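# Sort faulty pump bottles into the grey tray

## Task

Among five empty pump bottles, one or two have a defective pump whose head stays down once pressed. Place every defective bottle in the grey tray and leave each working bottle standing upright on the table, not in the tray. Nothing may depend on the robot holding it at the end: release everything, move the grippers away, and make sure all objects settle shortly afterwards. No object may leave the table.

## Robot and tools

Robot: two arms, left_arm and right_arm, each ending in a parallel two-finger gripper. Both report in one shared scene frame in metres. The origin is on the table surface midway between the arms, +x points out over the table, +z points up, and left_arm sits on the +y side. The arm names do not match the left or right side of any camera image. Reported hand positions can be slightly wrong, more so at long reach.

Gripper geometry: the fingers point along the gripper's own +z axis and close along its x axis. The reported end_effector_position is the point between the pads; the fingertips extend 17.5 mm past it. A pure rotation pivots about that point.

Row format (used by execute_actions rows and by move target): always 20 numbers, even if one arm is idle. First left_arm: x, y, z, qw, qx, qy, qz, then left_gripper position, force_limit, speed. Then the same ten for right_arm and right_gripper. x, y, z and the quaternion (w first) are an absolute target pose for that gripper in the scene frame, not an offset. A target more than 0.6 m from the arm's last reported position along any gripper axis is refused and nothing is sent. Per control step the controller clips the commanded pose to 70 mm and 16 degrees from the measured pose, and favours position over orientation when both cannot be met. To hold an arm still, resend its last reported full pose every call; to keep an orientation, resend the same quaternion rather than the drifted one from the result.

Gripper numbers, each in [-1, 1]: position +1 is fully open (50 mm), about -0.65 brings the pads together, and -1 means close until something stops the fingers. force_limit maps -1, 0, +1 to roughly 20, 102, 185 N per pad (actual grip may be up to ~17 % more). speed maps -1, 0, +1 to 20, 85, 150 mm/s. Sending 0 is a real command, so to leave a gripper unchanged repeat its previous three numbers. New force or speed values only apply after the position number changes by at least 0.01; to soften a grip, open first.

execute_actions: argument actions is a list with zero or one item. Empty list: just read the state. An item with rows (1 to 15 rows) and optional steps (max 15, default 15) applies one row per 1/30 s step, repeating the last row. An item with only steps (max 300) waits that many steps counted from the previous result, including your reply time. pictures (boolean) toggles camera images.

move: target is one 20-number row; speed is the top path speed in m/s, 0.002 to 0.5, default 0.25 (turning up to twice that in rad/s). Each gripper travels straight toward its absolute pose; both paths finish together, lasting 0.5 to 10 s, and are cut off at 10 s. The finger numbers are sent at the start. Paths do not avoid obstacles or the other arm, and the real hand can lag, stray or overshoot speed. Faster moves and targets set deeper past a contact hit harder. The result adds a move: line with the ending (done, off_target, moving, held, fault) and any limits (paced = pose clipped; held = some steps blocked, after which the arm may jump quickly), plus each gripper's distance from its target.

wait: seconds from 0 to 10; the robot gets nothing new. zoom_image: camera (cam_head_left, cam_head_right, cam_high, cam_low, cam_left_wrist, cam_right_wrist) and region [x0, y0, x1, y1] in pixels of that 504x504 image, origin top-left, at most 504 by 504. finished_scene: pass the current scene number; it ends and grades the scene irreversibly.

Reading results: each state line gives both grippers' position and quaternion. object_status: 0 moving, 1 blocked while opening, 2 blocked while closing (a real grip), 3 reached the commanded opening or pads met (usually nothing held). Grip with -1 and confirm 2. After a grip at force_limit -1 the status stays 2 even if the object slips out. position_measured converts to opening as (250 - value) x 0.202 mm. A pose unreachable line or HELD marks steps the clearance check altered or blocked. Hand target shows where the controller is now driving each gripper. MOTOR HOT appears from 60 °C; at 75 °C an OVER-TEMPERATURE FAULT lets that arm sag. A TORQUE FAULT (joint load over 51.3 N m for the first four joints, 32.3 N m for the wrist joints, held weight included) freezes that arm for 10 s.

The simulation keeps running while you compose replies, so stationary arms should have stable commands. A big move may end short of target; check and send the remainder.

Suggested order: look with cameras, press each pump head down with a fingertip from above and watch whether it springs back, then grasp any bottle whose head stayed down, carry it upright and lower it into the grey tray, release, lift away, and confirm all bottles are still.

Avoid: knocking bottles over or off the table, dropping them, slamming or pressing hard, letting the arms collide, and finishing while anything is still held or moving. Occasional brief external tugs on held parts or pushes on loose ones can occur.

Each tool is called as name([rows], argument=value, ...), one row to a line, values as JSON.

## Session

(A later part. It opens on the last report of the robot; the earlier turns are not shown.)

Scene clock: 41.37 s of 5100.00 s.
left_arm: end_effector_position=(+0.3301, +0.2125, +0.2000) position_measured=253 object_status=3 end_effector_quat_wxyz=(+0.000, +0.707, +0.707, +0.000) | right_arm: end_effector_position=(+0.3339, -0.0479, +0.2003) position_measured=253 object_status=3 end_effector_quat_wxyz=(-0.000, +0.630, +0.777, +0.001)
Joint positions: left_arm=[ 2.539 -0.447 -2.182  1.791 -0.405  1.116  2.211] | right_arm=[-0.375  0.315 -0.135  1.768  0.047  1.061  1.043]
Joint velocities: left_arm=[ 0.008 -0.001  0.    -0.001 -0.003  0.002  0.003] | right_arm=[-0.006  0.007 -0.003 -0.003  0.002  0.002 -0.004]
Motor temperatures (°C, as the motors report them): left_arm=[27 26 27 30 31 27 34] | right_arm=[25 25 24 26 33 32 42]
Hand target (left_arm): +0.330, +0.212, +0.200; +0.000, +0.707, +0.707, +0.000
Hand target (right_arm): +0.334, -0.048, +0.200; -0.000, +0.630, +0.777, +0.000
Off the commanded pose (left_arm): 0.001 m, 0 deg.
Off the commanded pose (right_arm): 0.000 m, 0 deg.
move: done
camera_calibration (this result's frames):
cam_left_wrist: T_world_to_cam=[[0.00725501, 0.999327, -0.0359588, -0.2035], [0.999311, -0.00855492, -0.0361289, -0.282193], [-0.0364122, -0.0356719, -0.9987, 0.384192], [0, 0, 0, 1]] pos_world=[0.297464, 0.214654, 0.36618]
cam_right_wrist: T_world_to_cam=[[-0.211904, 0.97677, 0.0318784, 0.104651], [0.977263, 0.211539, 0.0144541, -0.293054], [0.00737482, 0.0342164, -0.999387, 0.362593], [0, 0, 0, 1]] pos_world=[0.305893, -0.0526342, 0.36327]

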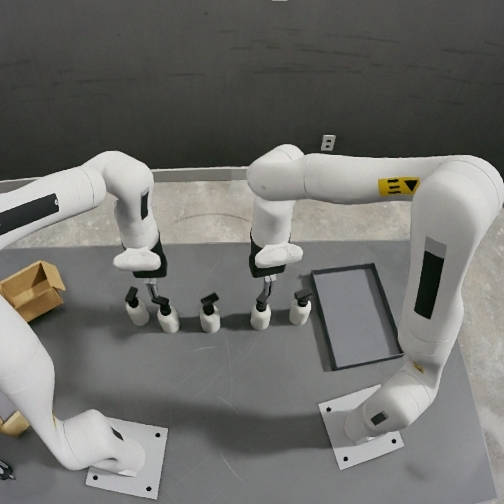

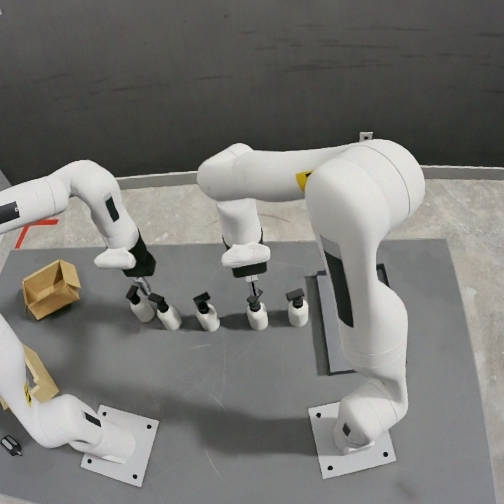

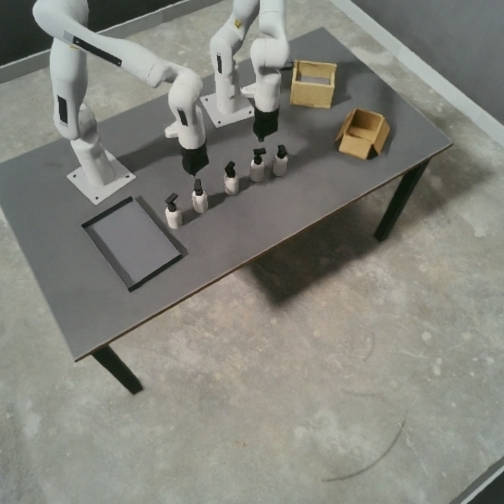

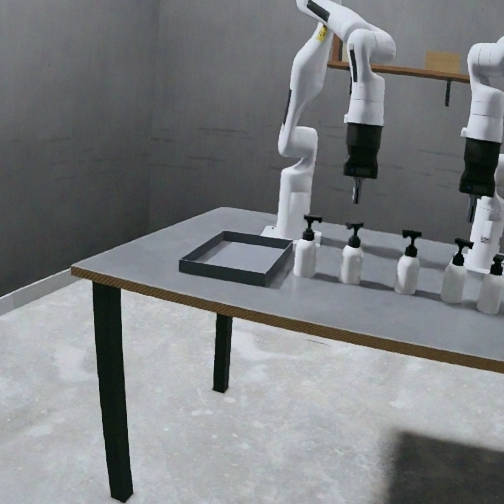

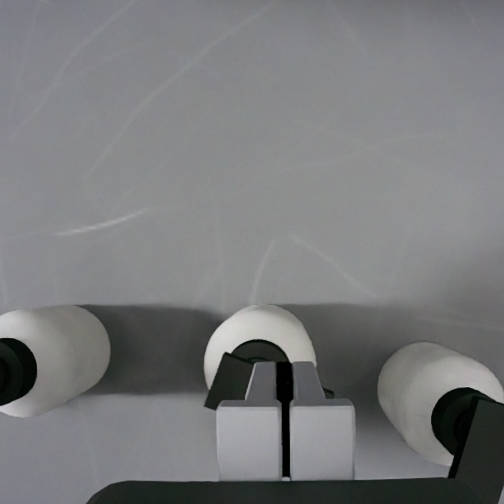

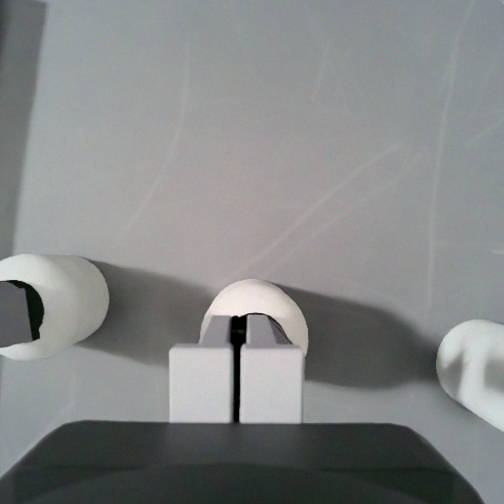

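move(target=[0.328,0.203,0.168,0,0.707,0.707,0,-1,0,1,0.331,-0.043,0.168,0,0.63,0.777,0,-1,0,1], speed=0.08)

move(target=[0.328,0.203,0.14,0,0.707,0.707,0,-1,0,1,0.331,-0.043,0.14,0,0.63,0.777,0,-1,0,1], speed=0.03)

move(target=[0.328,0.203,0.2,0,0.707,0.707,0,-1,0,1,0.331,-0.043,0.2,0,0.63,0.777,0,-1,0,1], speed=0.15)

zoom_image(camera="cam_low", region=[330,200,504,330])

zoom_image(camera="cam_high", region=[150,110,310,240])

Scene clock: 55.80 s of 5100.00 s.
left_arm: end_effector_position=(+0.3281, +0.2033, +0.1682) position_measured=253 object_status=3 end_effector_quat_wxyz=(+0.000, +0.707, +0.707, +0.000) | right_arm: end_effector_position=(+0.3311, -0.0429, +0.1681) position_measured=253 object_status=3 end_effector_quat_wxyz=(-0.000, +0.630, +0.777, +0.000)
Joint positions: left_arm=[ 2.595 -0.49  -2.217  1.848 -0.454  1.031  2.279] | right_arm=[-0.39   0.358 -0.137  1.823  0.058  0.964  1.019]
Joint velocities: left_arm=[ 0.005 -0.003 -0.002  0.001 -0.002 -0.002  0.003] | right_arm=[-0.001  0.003  0.     0.002  0.001 -0.003 -0.001]
Motor temperatures (°C, as the motors report them): left_arm=[27 27 27 30 31 27 34] | right_arm=[25 25 24 26 33 32 42]
Hand target (left_arm): +0.328, +0.203, +0.168; +0.000, +0.707, +0.707, -0.000
Hand target (right_arm): +0.331, -0.043, +0.168; -0.000, +0.630, +0.777, +0.000
Off the commanded pose (left_arm): 0.000 m, 0 deg.
Off the commanded pose (right_arm): 0.000 m, 0 deg.
After step 90, 10.63 s passed at rest.
move: done
camera_calibration (this result's frames):
cam_left_wrist: T_world_to_cam=[[0.00766377, 0.999322, -0.0360249, -0.195484], [0.999302, -0.00897092, -0.0362641, -0.281285], [-0.0365626, -0.0357218, -0.998693, 0.352101], [0, 0, 0, 1]] pos_world=[0.295461, 0.205406, 0.334398]
cam_right_wrist: T_world_to_cam=[[-0.212678, 0.976635, 0.0308402, 0.100674], [0.977096, 0.212337, 0.014005, -0.290775], [0.0071293, 0.0331124, -0.999426, 0.330325], [0, 0, 0, 1]] pos_world=[0.303171, -0.047517, 0.331103]

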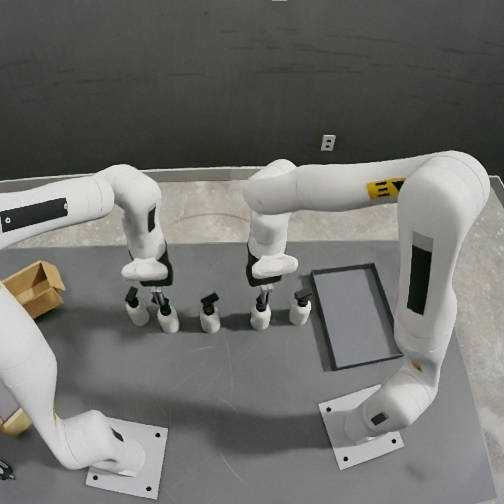

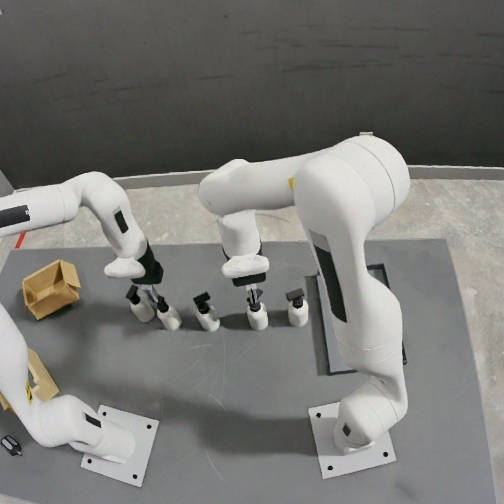

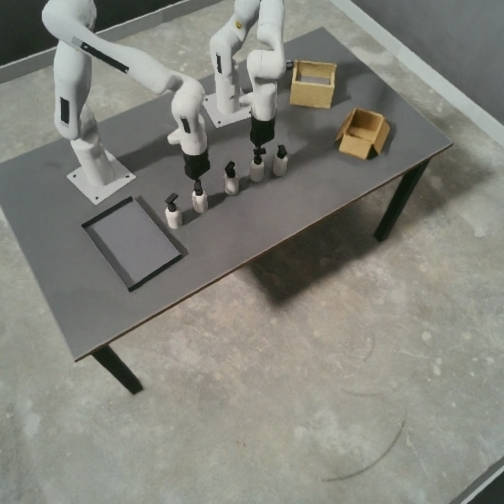

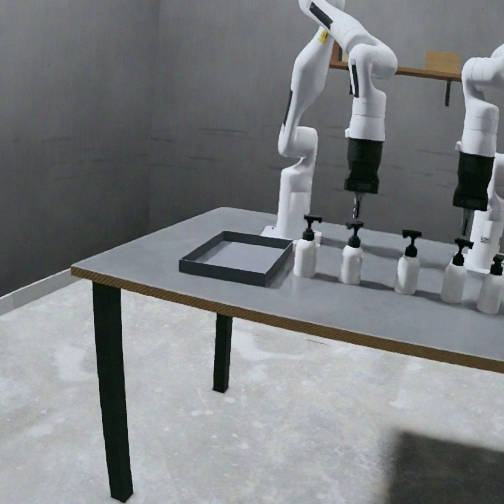

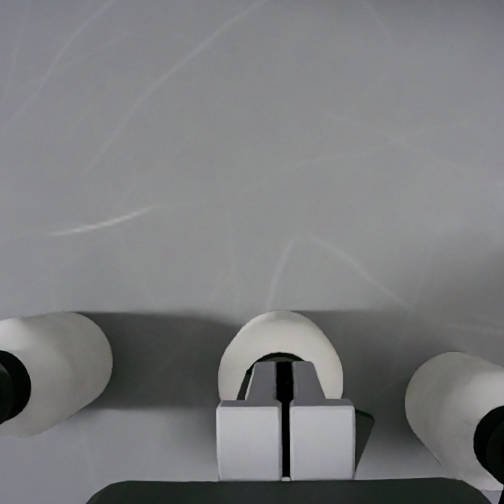

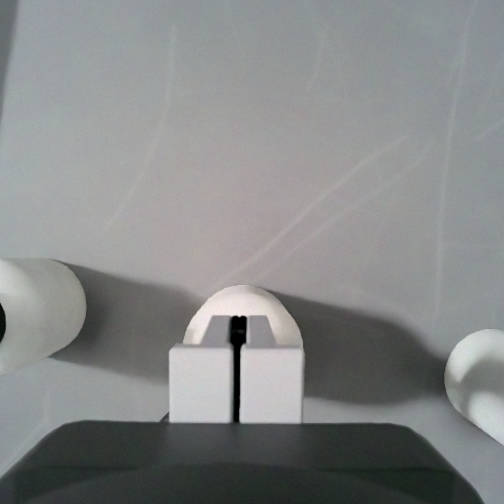

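Scene clock: 56.97 s of 5100.00 s.
left_arm: end_effector_position=(+0.3291, +0.2026, +0.1422) position_measured=253 object_status=3 end_effector_quat_wxyz=(+0.002, +0.707, +0.707, +0.002) | right_arm: end_effector_position=(+0.3326, -0.0415, +0.1437) position_measured=253 object_status=3 end_effector_quat_wxyz=(+0.001, +0.630, +0.777, +0.004)
Joint positions: left_arm=[ 2.626 -0.528 -2.252  1.89  -0.502  0.958  2.322] | right_arm=[-0.393  0.393 -0.134  1.863  0.067  0.881  1.011]
Joint velocities: left_arm=[ 0.002  0.002  0.     0.003 -0.002 -0.002  0.003] | right_arm=[-0.    -0.003  0.     0.003  0.    -0.005 -0.001]
Motor temperatures (°C, as the motors report them): left_arm=[27 27 27 30 31 27 34] | right_arm=[25 25 24 26 33 32 42]
Hand target (left_arm): +0.328, +0.203, +0.140; +0.000, +0.707, +0.707, -0.000
Hand target (right_arm): +0.331, -0.043, +0.140; -0.000, +0.630, +0.777, +0.000
Off the commanded pose (left_arm): 0.003 m, 0 deg.
Off the commanded pose (right_arm): 0.004 m, 0 deg.
move: off_target (right_arm)
camera_calibration (this result's frames):
cam_left_wrist: T_world_to_cam=[[0.0082229, 0.999336, -0.0355003, -0.196048], [0.99945, -0.00935373, -0.0318064, -0.283861], [-0.0321173, -0.0352193, -0.998863, 0.324647], [0, 0, 0, 1]] pos_world=[0.295743, 0.204696, 0.30829]
cam_right_wrist: T_world_to_cam=[[-0.21283, 0.976488, 0.0342703, 0.0999307], [0.976994, 0.21219, 0.021382, -0.293247], [0.0136074, 0.0380326, -0.999184, 0.303924], [0, 0, 0, 1]] pos_world=[0.303633, -0.0469162, 0.306521]

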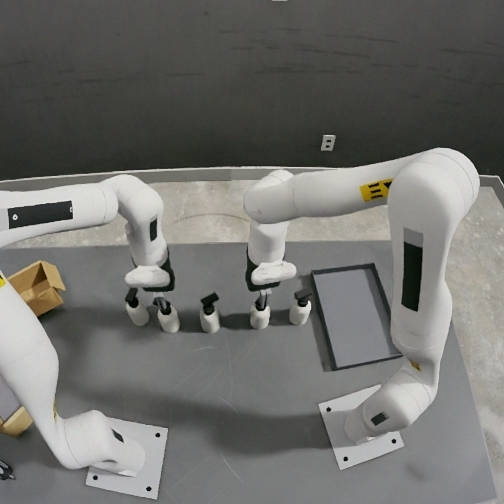

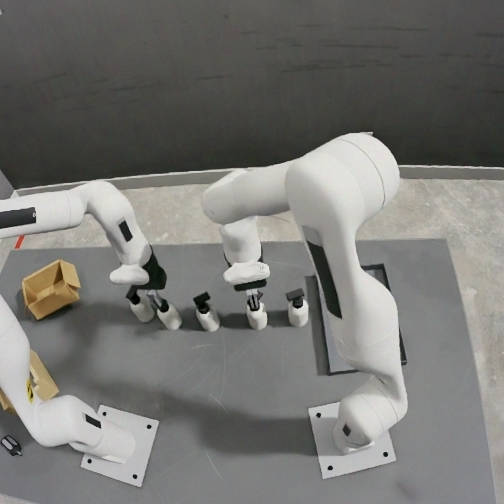

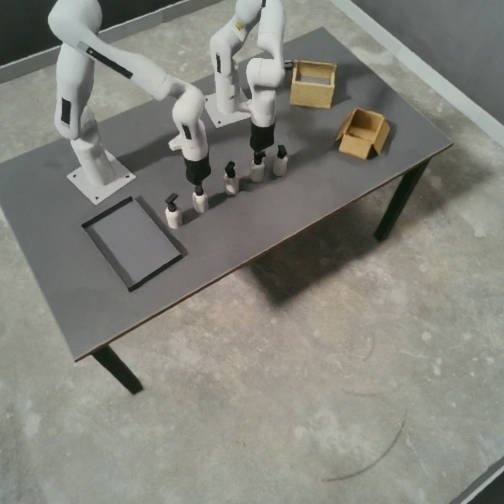

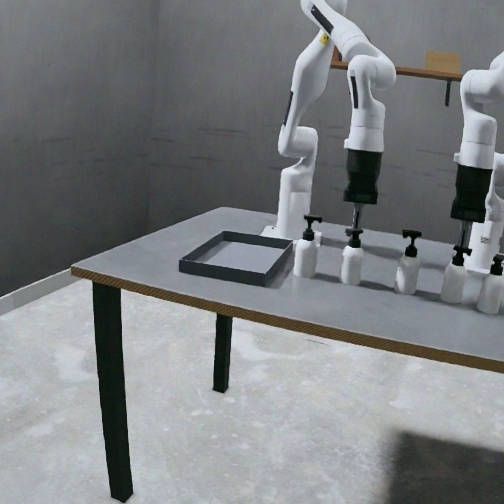

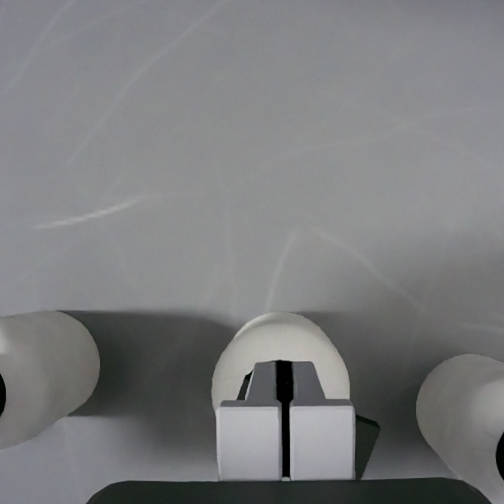

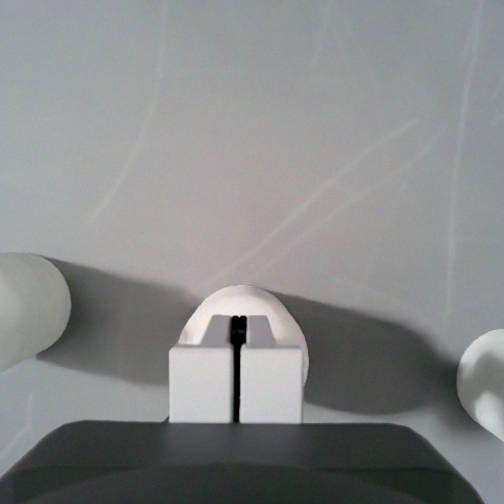

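Scene clock: 57.83 s of 5100.00 s.
left_arm: end_effector_position=(+0.3280, +0.2028, +0.1998) position_measured=253 object_status=3 end_effector_quat_wxyz=(-0.000, +0.707, +0.707, -0.000) | right_arm: end_effector_position=(+0.3308, -0.0432, +0.2000) position_measured=253 object_status=3 end_effector_quat_wxyz=(+0.000, +0.630, +0.777, -0.000)
Joint positions: left_arm=[ 2.567 -0.447 -2.185  1.79  -0.404  1.117  2.235] | right_arm=[-0.388  0.317 -0.138  1.767  0.049  1.062  1.028]
Joint velocities: left_arm=[-0.002  0.002  0.001 -0.     0.001  0.002 -0.001] | right_arm=[ 0.    -0.002 -0.    -0.001 -0.     0.002  0.   ]
Motor temperatures (°C, as the motors report them): left_arm=[27 27 27 30 31 27 34] | right_arm=[25 25 24 26 33 32 42]
Hand target (left_arm): +0.328, +0.203, +0.200; -0.000, +0.707, +0.707, +0.000
Hand target (right_arm): +0.331, -0.043, +0.200; +0.000, +0.630, +0.777, -0.000
Off the commanded pose (left_arm): 0.000 m, 0 deg.
Off the commanded pose (right_arm): 0.000 m, 0 deg.
move: done
camera_calibration (this result's frames):
cam_left_wrist: T_world_to_cam=[[0.00822947, 0.999323, -0.0358522, -0.194131], [0.999277, -0.00954943, -0.0368026, -0.27982], [-0.0371201, -0.0355234, -0.998679, 0.38375], [0, 0, 0, 1]] pos_world=[0.29546, 0.20496, 0.365985]
cam_right_wrist: T_world_to_cam=[[-0.212351, 0.976718, 0.0304775, 0.0998507], [0.977169, 0.212021, 0.0137167, -0.290841], [0.0069355, 0.0326944, -0.999441, 0.362254], [0, 0, 0, 1]] pos_world=[0.302892, -0.0477052, 0.362998]

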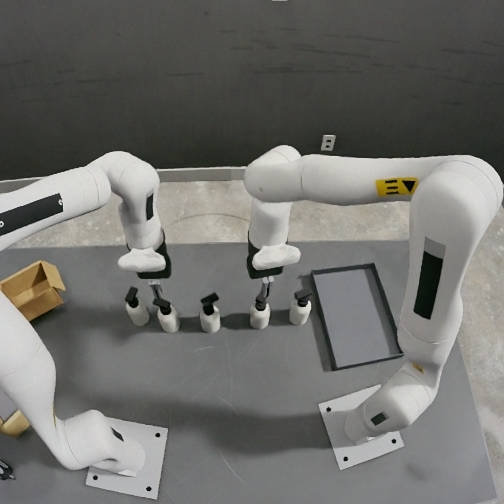

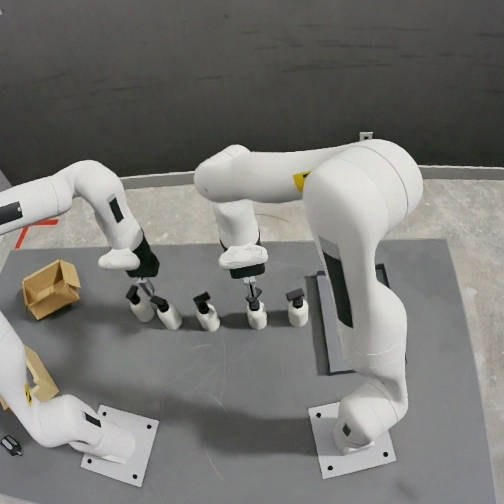

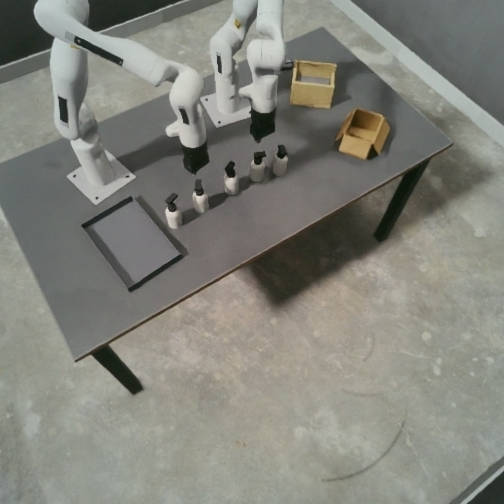

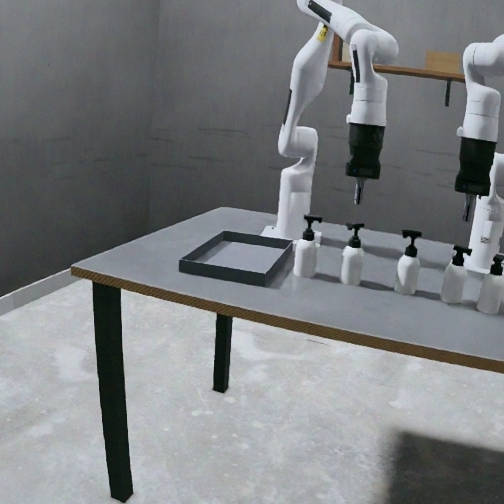

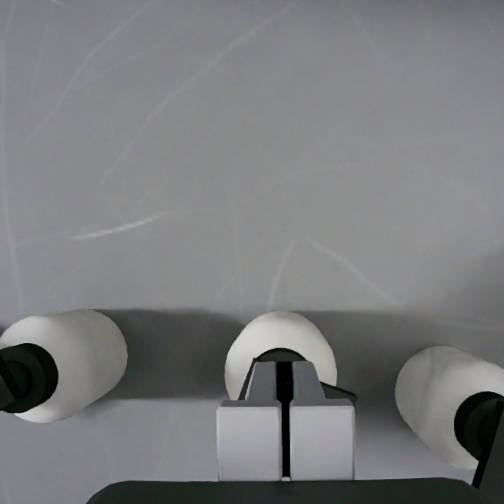

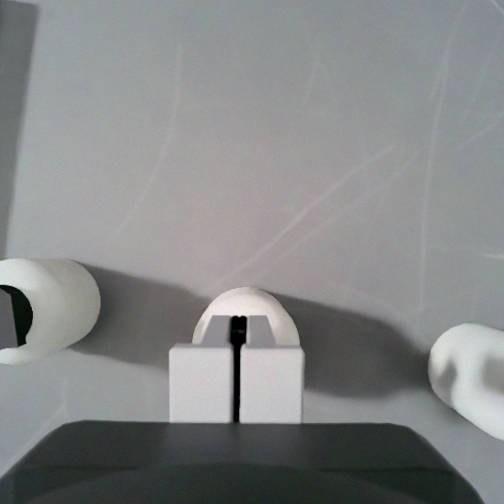

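Region (330, 200, 504, 330) of cam_low's 504x504 image, scaled by 2.897, with more detail than that image has; it fills the top 377 rows of this view, and the rest is white.

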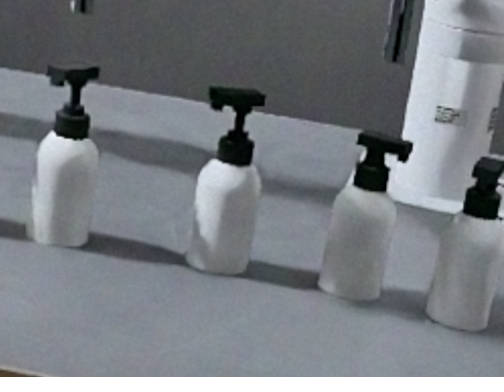

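Region (150, 110, 310, 240) of cam_high's 504x504 image, scaled by 3.150, with more detail than that image has; it fills the top 410 rows of this view, and the rest is white.

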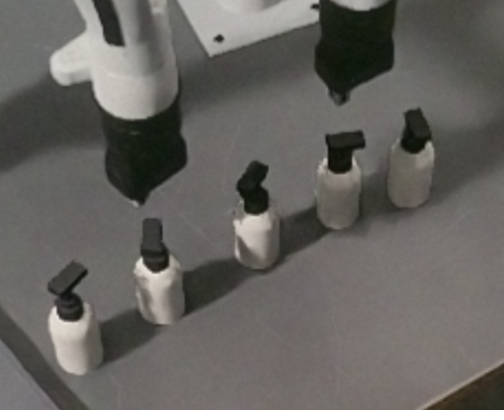

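move(target=[0.348,0.288,0.2,0,0.839,0.545,0,1,-0.3,1,0.33,-0.15,0.3,0,0.63,0.777,0,1,-0.3,1], speed=0.2)

move(target=[0.348,0.288,0.155,0,0.839,0.545,0,1,-0.3,1,0.33,-0.15,0.3,0,0.63,0.777,0,1,-0.3,1], speed=0.1)

Scene clock: 86.17 s of 5100.00 s.
left_arm: end_effector_position=(+0.3480, +0.2875, +0.2001) position_measured=3 object_status=3 end_effector_quat_wxyz=(-0.000, +0.839, +0.544, -0.000) | right_arm: end_effector_position=(+0.3298, -0.1505, +0.2999) position_measured=3 object_status=3 end_effector_quat_wxyz=(+0.000, +0.630, +0.777, -0.001)
Joint positions: left_arm=[ 2.324 -0.511 -2.071  1.769 -0.488  1.158  1.7  ] | right_arm=[-0.205  0.105 -0.058  1.698  0.007  1.339  1.306]
Joint velocities: left_arm=[-0.006 -0.    -0.002 -0.     0.001 -0.002 -0.004] | right_arm=[ 0.002 -0.001  0.003 -0.001 -0.002  0.002  0.002]
Motor temperatures (°C, as the motors report them): left_arm=[27 27 27 30 31 27 34] | right_arm=[25 25 24 26 33 32 42]
Hand target (left_arm): +0.348, +0.288, +0.200; -0.000, +0.839, +0.545, -0.000
Hand target (right_arm): +0.330, -0.151, +0.300; +0.000, +0.630, +0.777, -0.000
Off the commanded pose (left_arm): 0.000 m, 0 deg.
Off the commanded pose (right_arm): 0.001 m, 0 deg.
After step 90, 23.87 s passed at rest.
move: done
camera_calibration (this result's frames):
cam_left_wrist: T_world_to_cam=[[0.414276, 0.909447, -0.0358058, -0.394407], [0.90886, -0.415463, -0.0369388, -0.150822], [-0.0484699, -0.0172396, -0.998676, 0.38649], [0, 0, 0, 1]] pos_world=[0.319203, 0.302694, 0.366285]
cam_right_wrist: T_world_to_cam=[[-0.212467, 0.976723, 0.0294819, 0.201743], [0.977144, 0.212154, 0.0134172, -0.268387], [0.00685021, 0.0316588, -0.999475, 0.46551], [0, 0, 0, 1]] pos_world=[0.301928, -0.154845, 0.462919]

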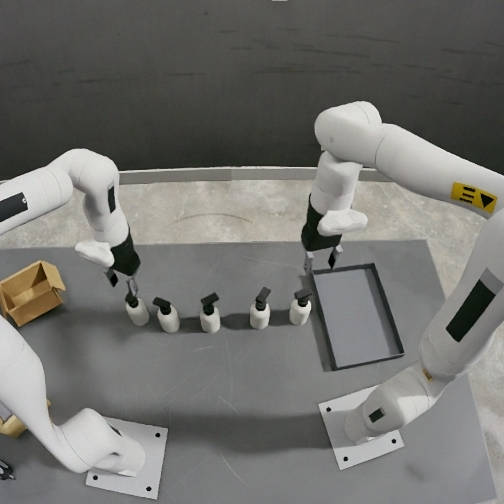

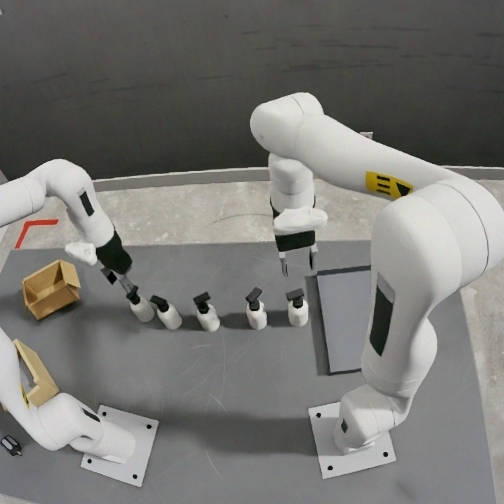

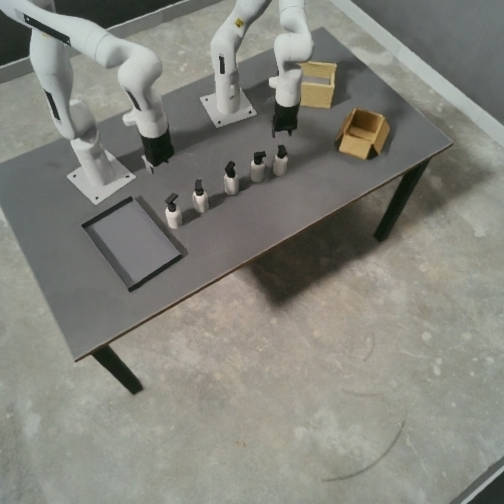

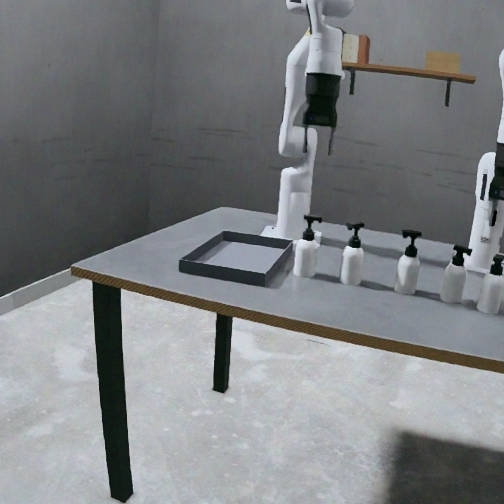

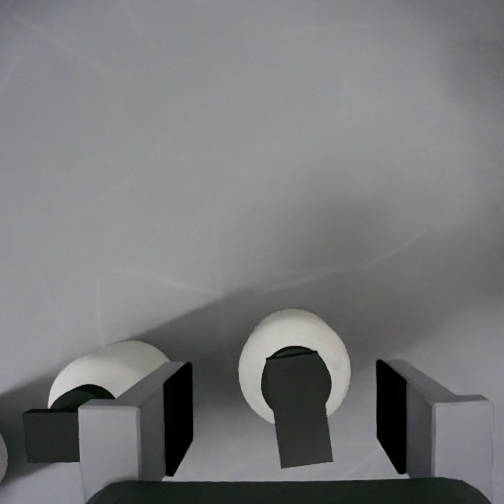

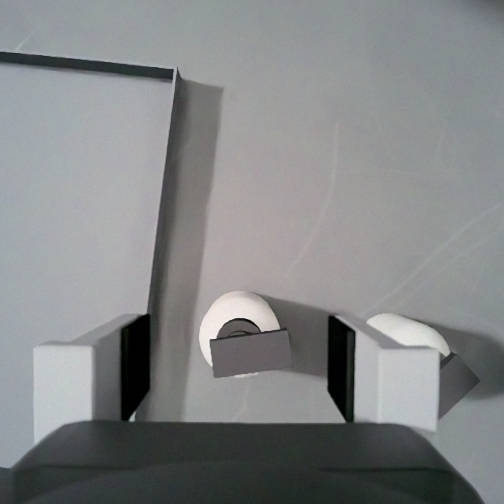

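Scene clock: 87.00 s of 5100.00 s.
left_arm: end_effector_position=(+0.3480, +0.2882, +0.1552) position_measured=3 object_status=3 end_effector_quat_wxyz=(+0.000, +0.839, +0.545, +0.000) | right_arm: end_effector_position=(+0.3300, -0.1500, +0.3000) position_measured=3 object_status=3 end_effector_quat_wxyz=(-0.000, +0.630, +0.777, -0.000)
Joint positions: left_arm=[ 2.365 -0.569 -2.128  1.849 -0.559  1.041  1.763] | right_arm=[-0.205  0.105 -0.058  1.698  0.006  1.339  1.306]
Joint velocities: left_arm=[ 0.004 -0.004 -0.001  0.001 -0.003 -0.002  0.001] | right_arm=[ 0.    -0.001  0.    -0.    -0.     0.    -0.   ]
Motor temperatures (°C, as the motors report them): left_arm=[27 27 27 30 31 27 34] | right_arm=[25 25 24 26 33 32 42]
Hand target (left_arm): +0.348, +0.288, +0.155; +0.000, +0.839, +0.545, -0.000
Hand target (right_arm): +0.330, -0.150, +0.300; -0.000, +0.630, +0.777, -0.000
Off the commanded pose (left_arm): 0.000 m, 0 deg.
Off the commanded pose (right_arm): 0.000 m, 0 deg.
move: done
camera_calibration (this result's frames):
cam_left_wrist: T_world_to_cam=[[0.413409, 0.909836, -0.0359246, -0.396399], [0.909282, -0.414592, -0.0363278, -0.152673], [-0.0479464, -0.0176474, -0.998694, 0.341652], [0, 0, 0, 1]] pos_world=[0.319079, 0.30339, 0.321419]
cam_right_wrist: T_world_to_cam=[[-0.212617, 0.976655, 0.0306361, 0.200996], [0.977111, 0.212283, 0.0138116, -0.268731], [0.0069856, 0.0328715, -0.999435, 0.465723], [0, 0, 0, 1]] pos_world=[0.302062, -0.154566, 0.463013]

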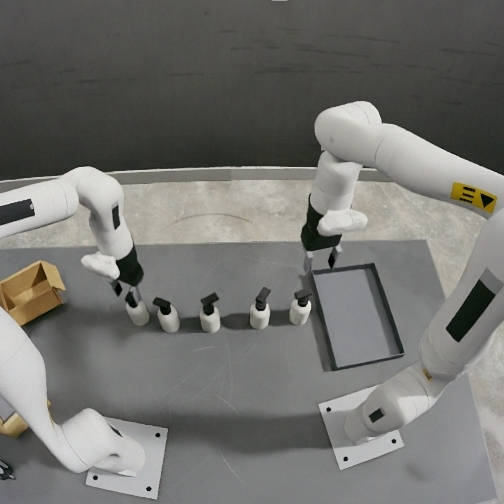

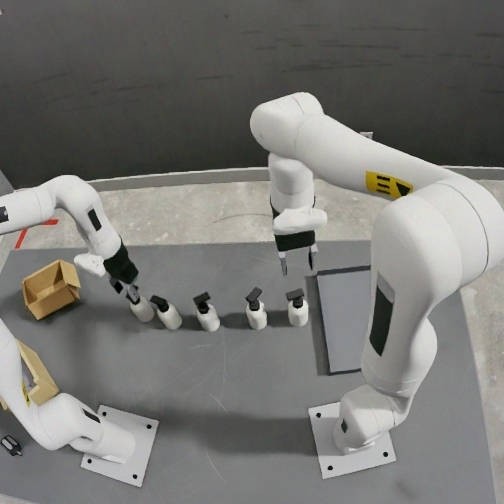

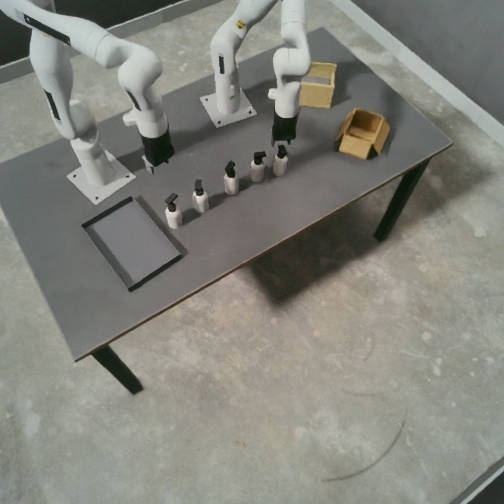

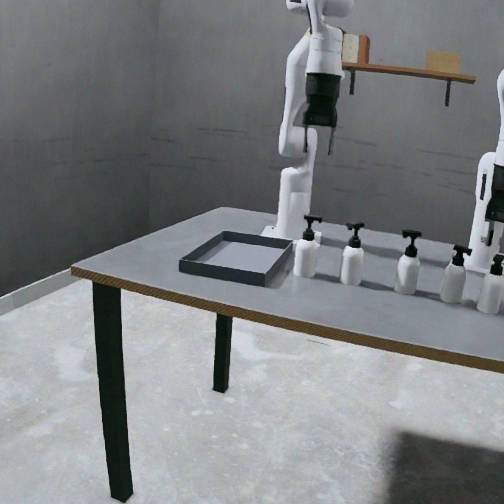

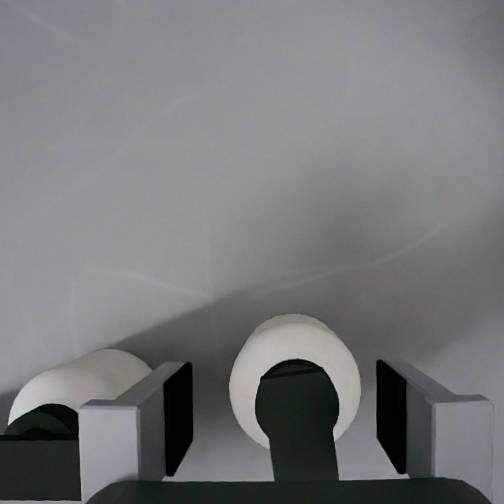

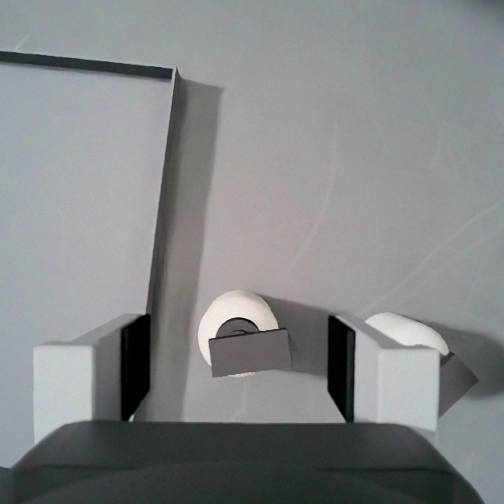

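move(target=[0.350,0.291,0.110,0,0.839,0.545,0,1,-0.3,1,0.33,-0.15,0.30,0,0.63,0.777,0,1,-0.3,1], speed=0.05)

execute_actions([
  {"rows":[[0.350,0.291,0.110,0,0.839,0.545,0,-1,-0.3,0.3,0.33,-0.15,0.30,0,0.63,0.777,0,1,-0.3,1]],"steps":15},
])

Scene clock: 115.57 s of 5100.00 s.
left_arm: end_effector_position=(+0.3500, +0.2912, +0.1103) position_measured=3 object_status=3 end_effector_quat_wxyz=(+0.000, +0.839, +0.545, +0.000) | right_arm: end_effector_position=(+0.3300, -0.1500, +0.3000) position_measured=3 object_status=3 end_effector_quat_wxyz=(+0.000, +0.630, +0.777, +0.000)
Joint positions: left_arm=[ 2.412 -0.639 -2.199  1.909 -0.645  0.931  1.826] | right_arm=[-0.205  0.105 -0.058  1.698  0.006  1.339  1.306]
Joint velocities: left_arm=[ 0.003 -0.004 -0.001  0.001 -0.003 -0.003  0.002] | right_arm=[-0.     0.     0.     0.     0.     0.001  0.   ]
Motor temperatures (°C, as the motors report them): left_arm=[27 27 27 30 31 27 34] | right_arm=[25 25 24 26 33 32 42]
Hand target (left_arm): +0.350, +0.291, +0.110; +0.000, +0.839, +0.545, -0.000
Hand target (right_arm): +0.330, -0.150, +0.300; +0.000, +0.630, +0.777, -0.000
Off the commanded pose (left_arm): 0.000 m, 0 deg.
Off the commanded pose (right_arm): 0.000 m, 0 deg.
After step 90, 24.37 s passed at rest.
move: done
camera_calibration (this result's frames):
cam_left_wrist: T_world_to_cam=[[0.413422, 0.90983, -0.0359553, -0.401552], [0.909276, -0.414605, -0.0363142, -0.15491], [-0.047947, -0.0176802, -0.998693, 0.296918], [0, 0, 0, 1]] pos_world=[0.321103, 0.306367, 0.276467]
cam_right_wrist: T_world_to_cam=[[-0.212617, 0.976655, 0.0306356, 0.200997], [0.977111, 0.212283, 0.0138134, -0.268733], [0.00698756, 0.0328713, -0.999435, 0.465721], [0, 0, 0, 1]] pos_world=[0.302063, -0.154566, 0.463012]

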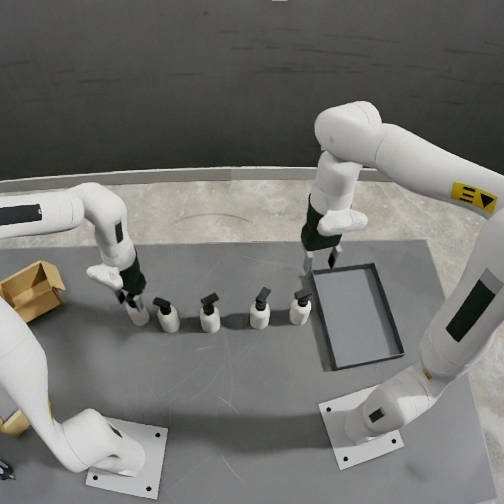

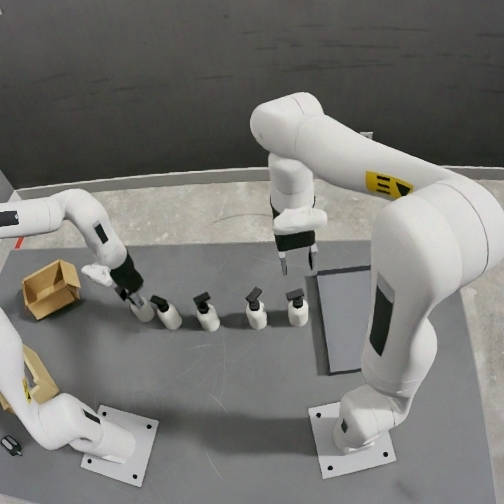

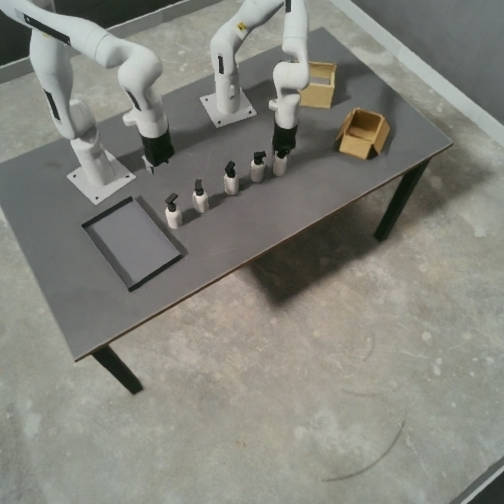

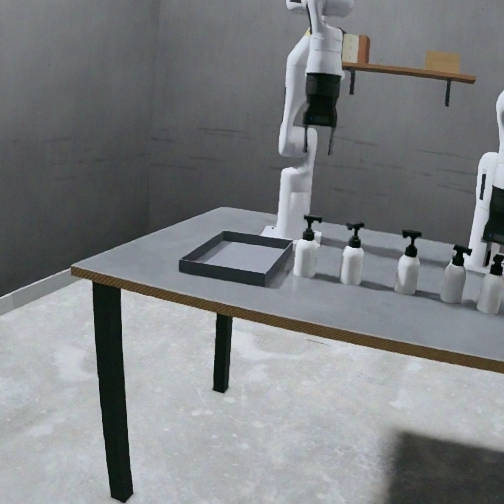

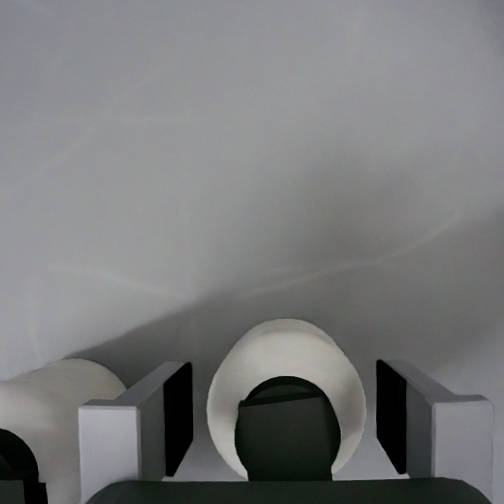

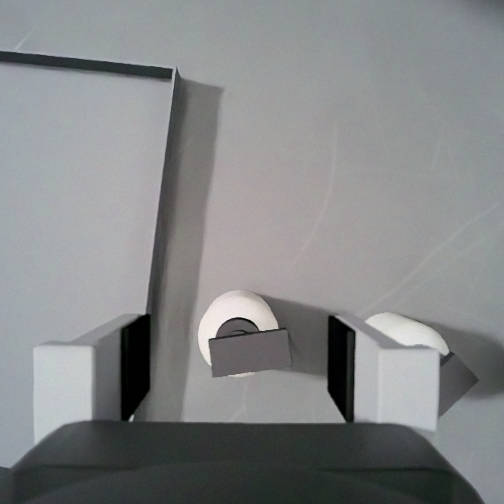

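Scene clock: 116.07 s of 5100.00 s.
left_arm: end_effector_position=(+0.3500, +0.2910, +0.1100) position_measured=124 object_status=2 end_effector_quat_wxyz=(-0.000, +0.839, +0.545, +0.000) | right_arm: end_effector_position=(+0.3300, -0.1500, +0.3000) position_measured=3 object_status=3 end_effector_quat_wxyz=(+0.000, +0.630, +0.777, +0.000)
Joint positions: left_arm=[ 2.413 -0.639 -2.2    1.909 -0.645  0.931  1.826] | right_arm=[-0.205  0.105 -0.058  1.698  0.006  1.339  1.306]
Joint velocities: left_arm=[-0.    -0.    -0.001  0.001 -0.    -0.    -0.001] | right_arm=[ 0.    -0.     0.    -0.001  0.001  0.     0.   ]
Motor temperatures (°C, as the motors report them): left_arm=[27 27 27 30 31 27 34] | right_arm=[25 25 24 26 33 32 42]
Hand target (left_arm): +0.350, +0.291, +0.110; +0.000, +0.839, +0.545, -0.000
Hand target (right_arm): +0.330, -0.150, +0.300; -0.000, +0.630, +0.777, -0.000
Off the commanded pose (left_arm): 0.000 m, 0 deg.
Off the commanded pose (right_arm): 0.000 m, 0 deg.
Steps of this call (steps 1 to 15: all 15 steps of this action). Readings (end_effector_position | what the end effector reports):
1: left_arm (+0.3500, +0.2911, +0.1102) | right_arm (+0.3300, -0.1500, +0.3000) | left_arm position_measured=16 object_status=0 | right_arm position_measured=3 object_status=3
2: left_arm (+0.3500, +0.2911, +0.1101) | right_arm (+0.3300, -0.1500, +0.3000) | left_arm position_measured=33 object_status=0 | right_arm position_measured=3 object_status=3
4: left_arm (+0.3500, +0.2910, +0.1101) | right_arm (+0.3300, -0.1500, +0.3000) | left_arm position_measured=68 object_status=0 | right_arm position_measured=3 object_status=3
8: left_arm (+0.3500, +0.2910, +0.1100) | right_arm (+0.3300, -0.1500, +0.3000) | left_arm position_measured=124 object_status=0 | right_arm position_measured=3 object_status=3
15: the state above
camera_calibration (this result's frames):
cam_left_wrist: T_world_to_cam=[[0.413592, 0.909753, -0.0359427, -0.401466], [0.909187, -0.414779, -0.036575, -0.154852], [-0.0481825, -0.0175515, -0.998684, 0.296704], [0, 0, 0, 1]] pos_world=[0.321128, 0.306213, 0.27622]
cam_right_wrist: T_world_to_cam=[[-0.212617, 0.976655, 0.0306356, 0.200997], [0.977111, 0.212283, 0.0138134, -0.268733], [0.00698755, 0.0328713, -0.999435, 0.465721], [0, 0, 0, 1]] pos_world=[0.302063, -0.154566, 0.463012]

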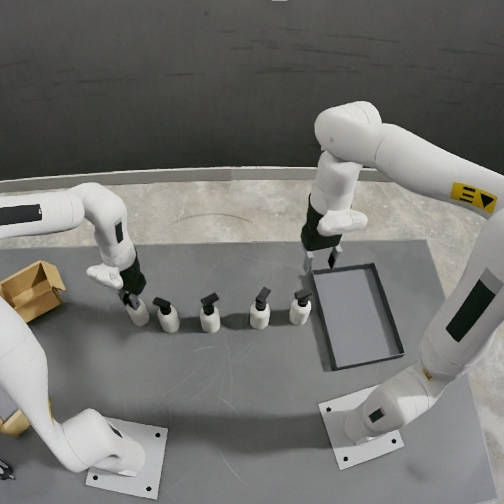

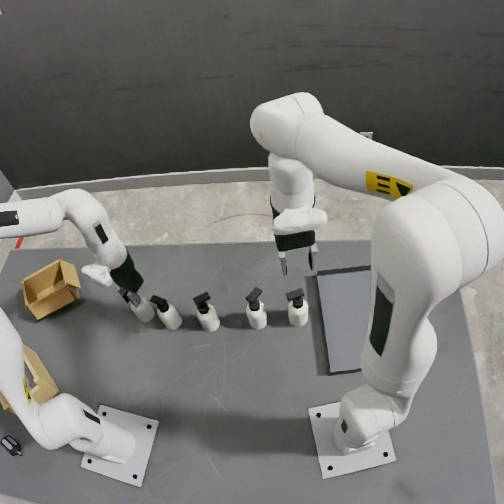

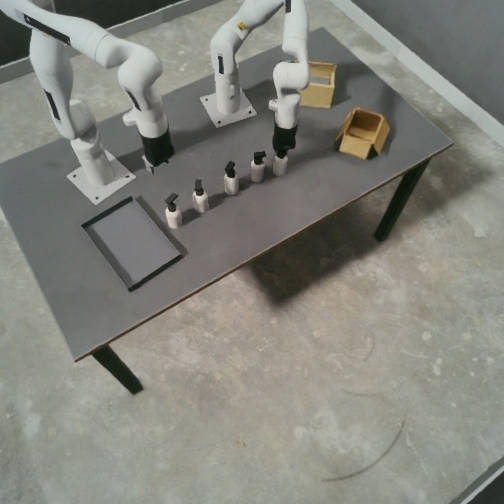

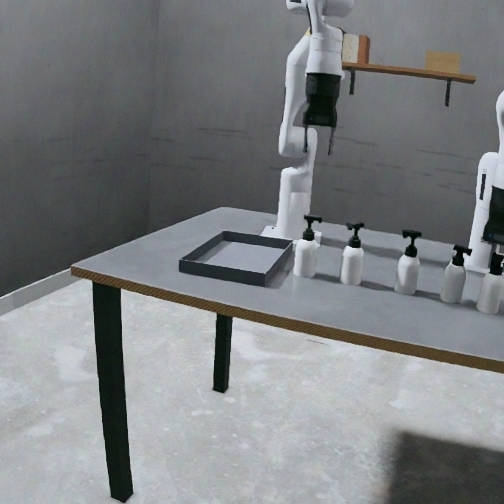

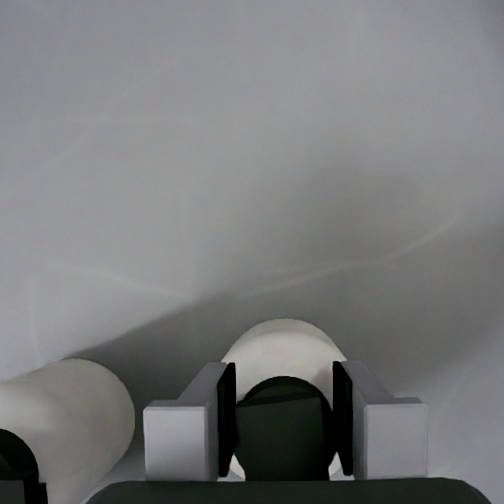

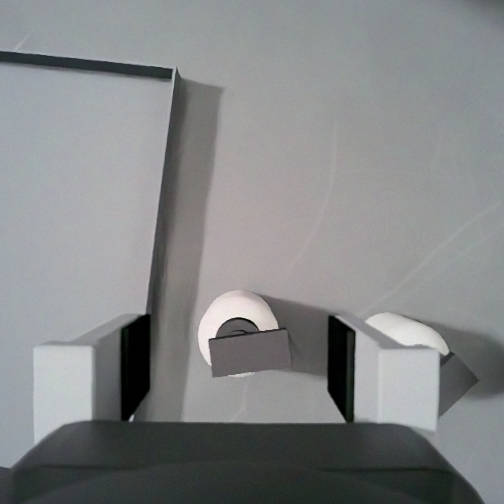

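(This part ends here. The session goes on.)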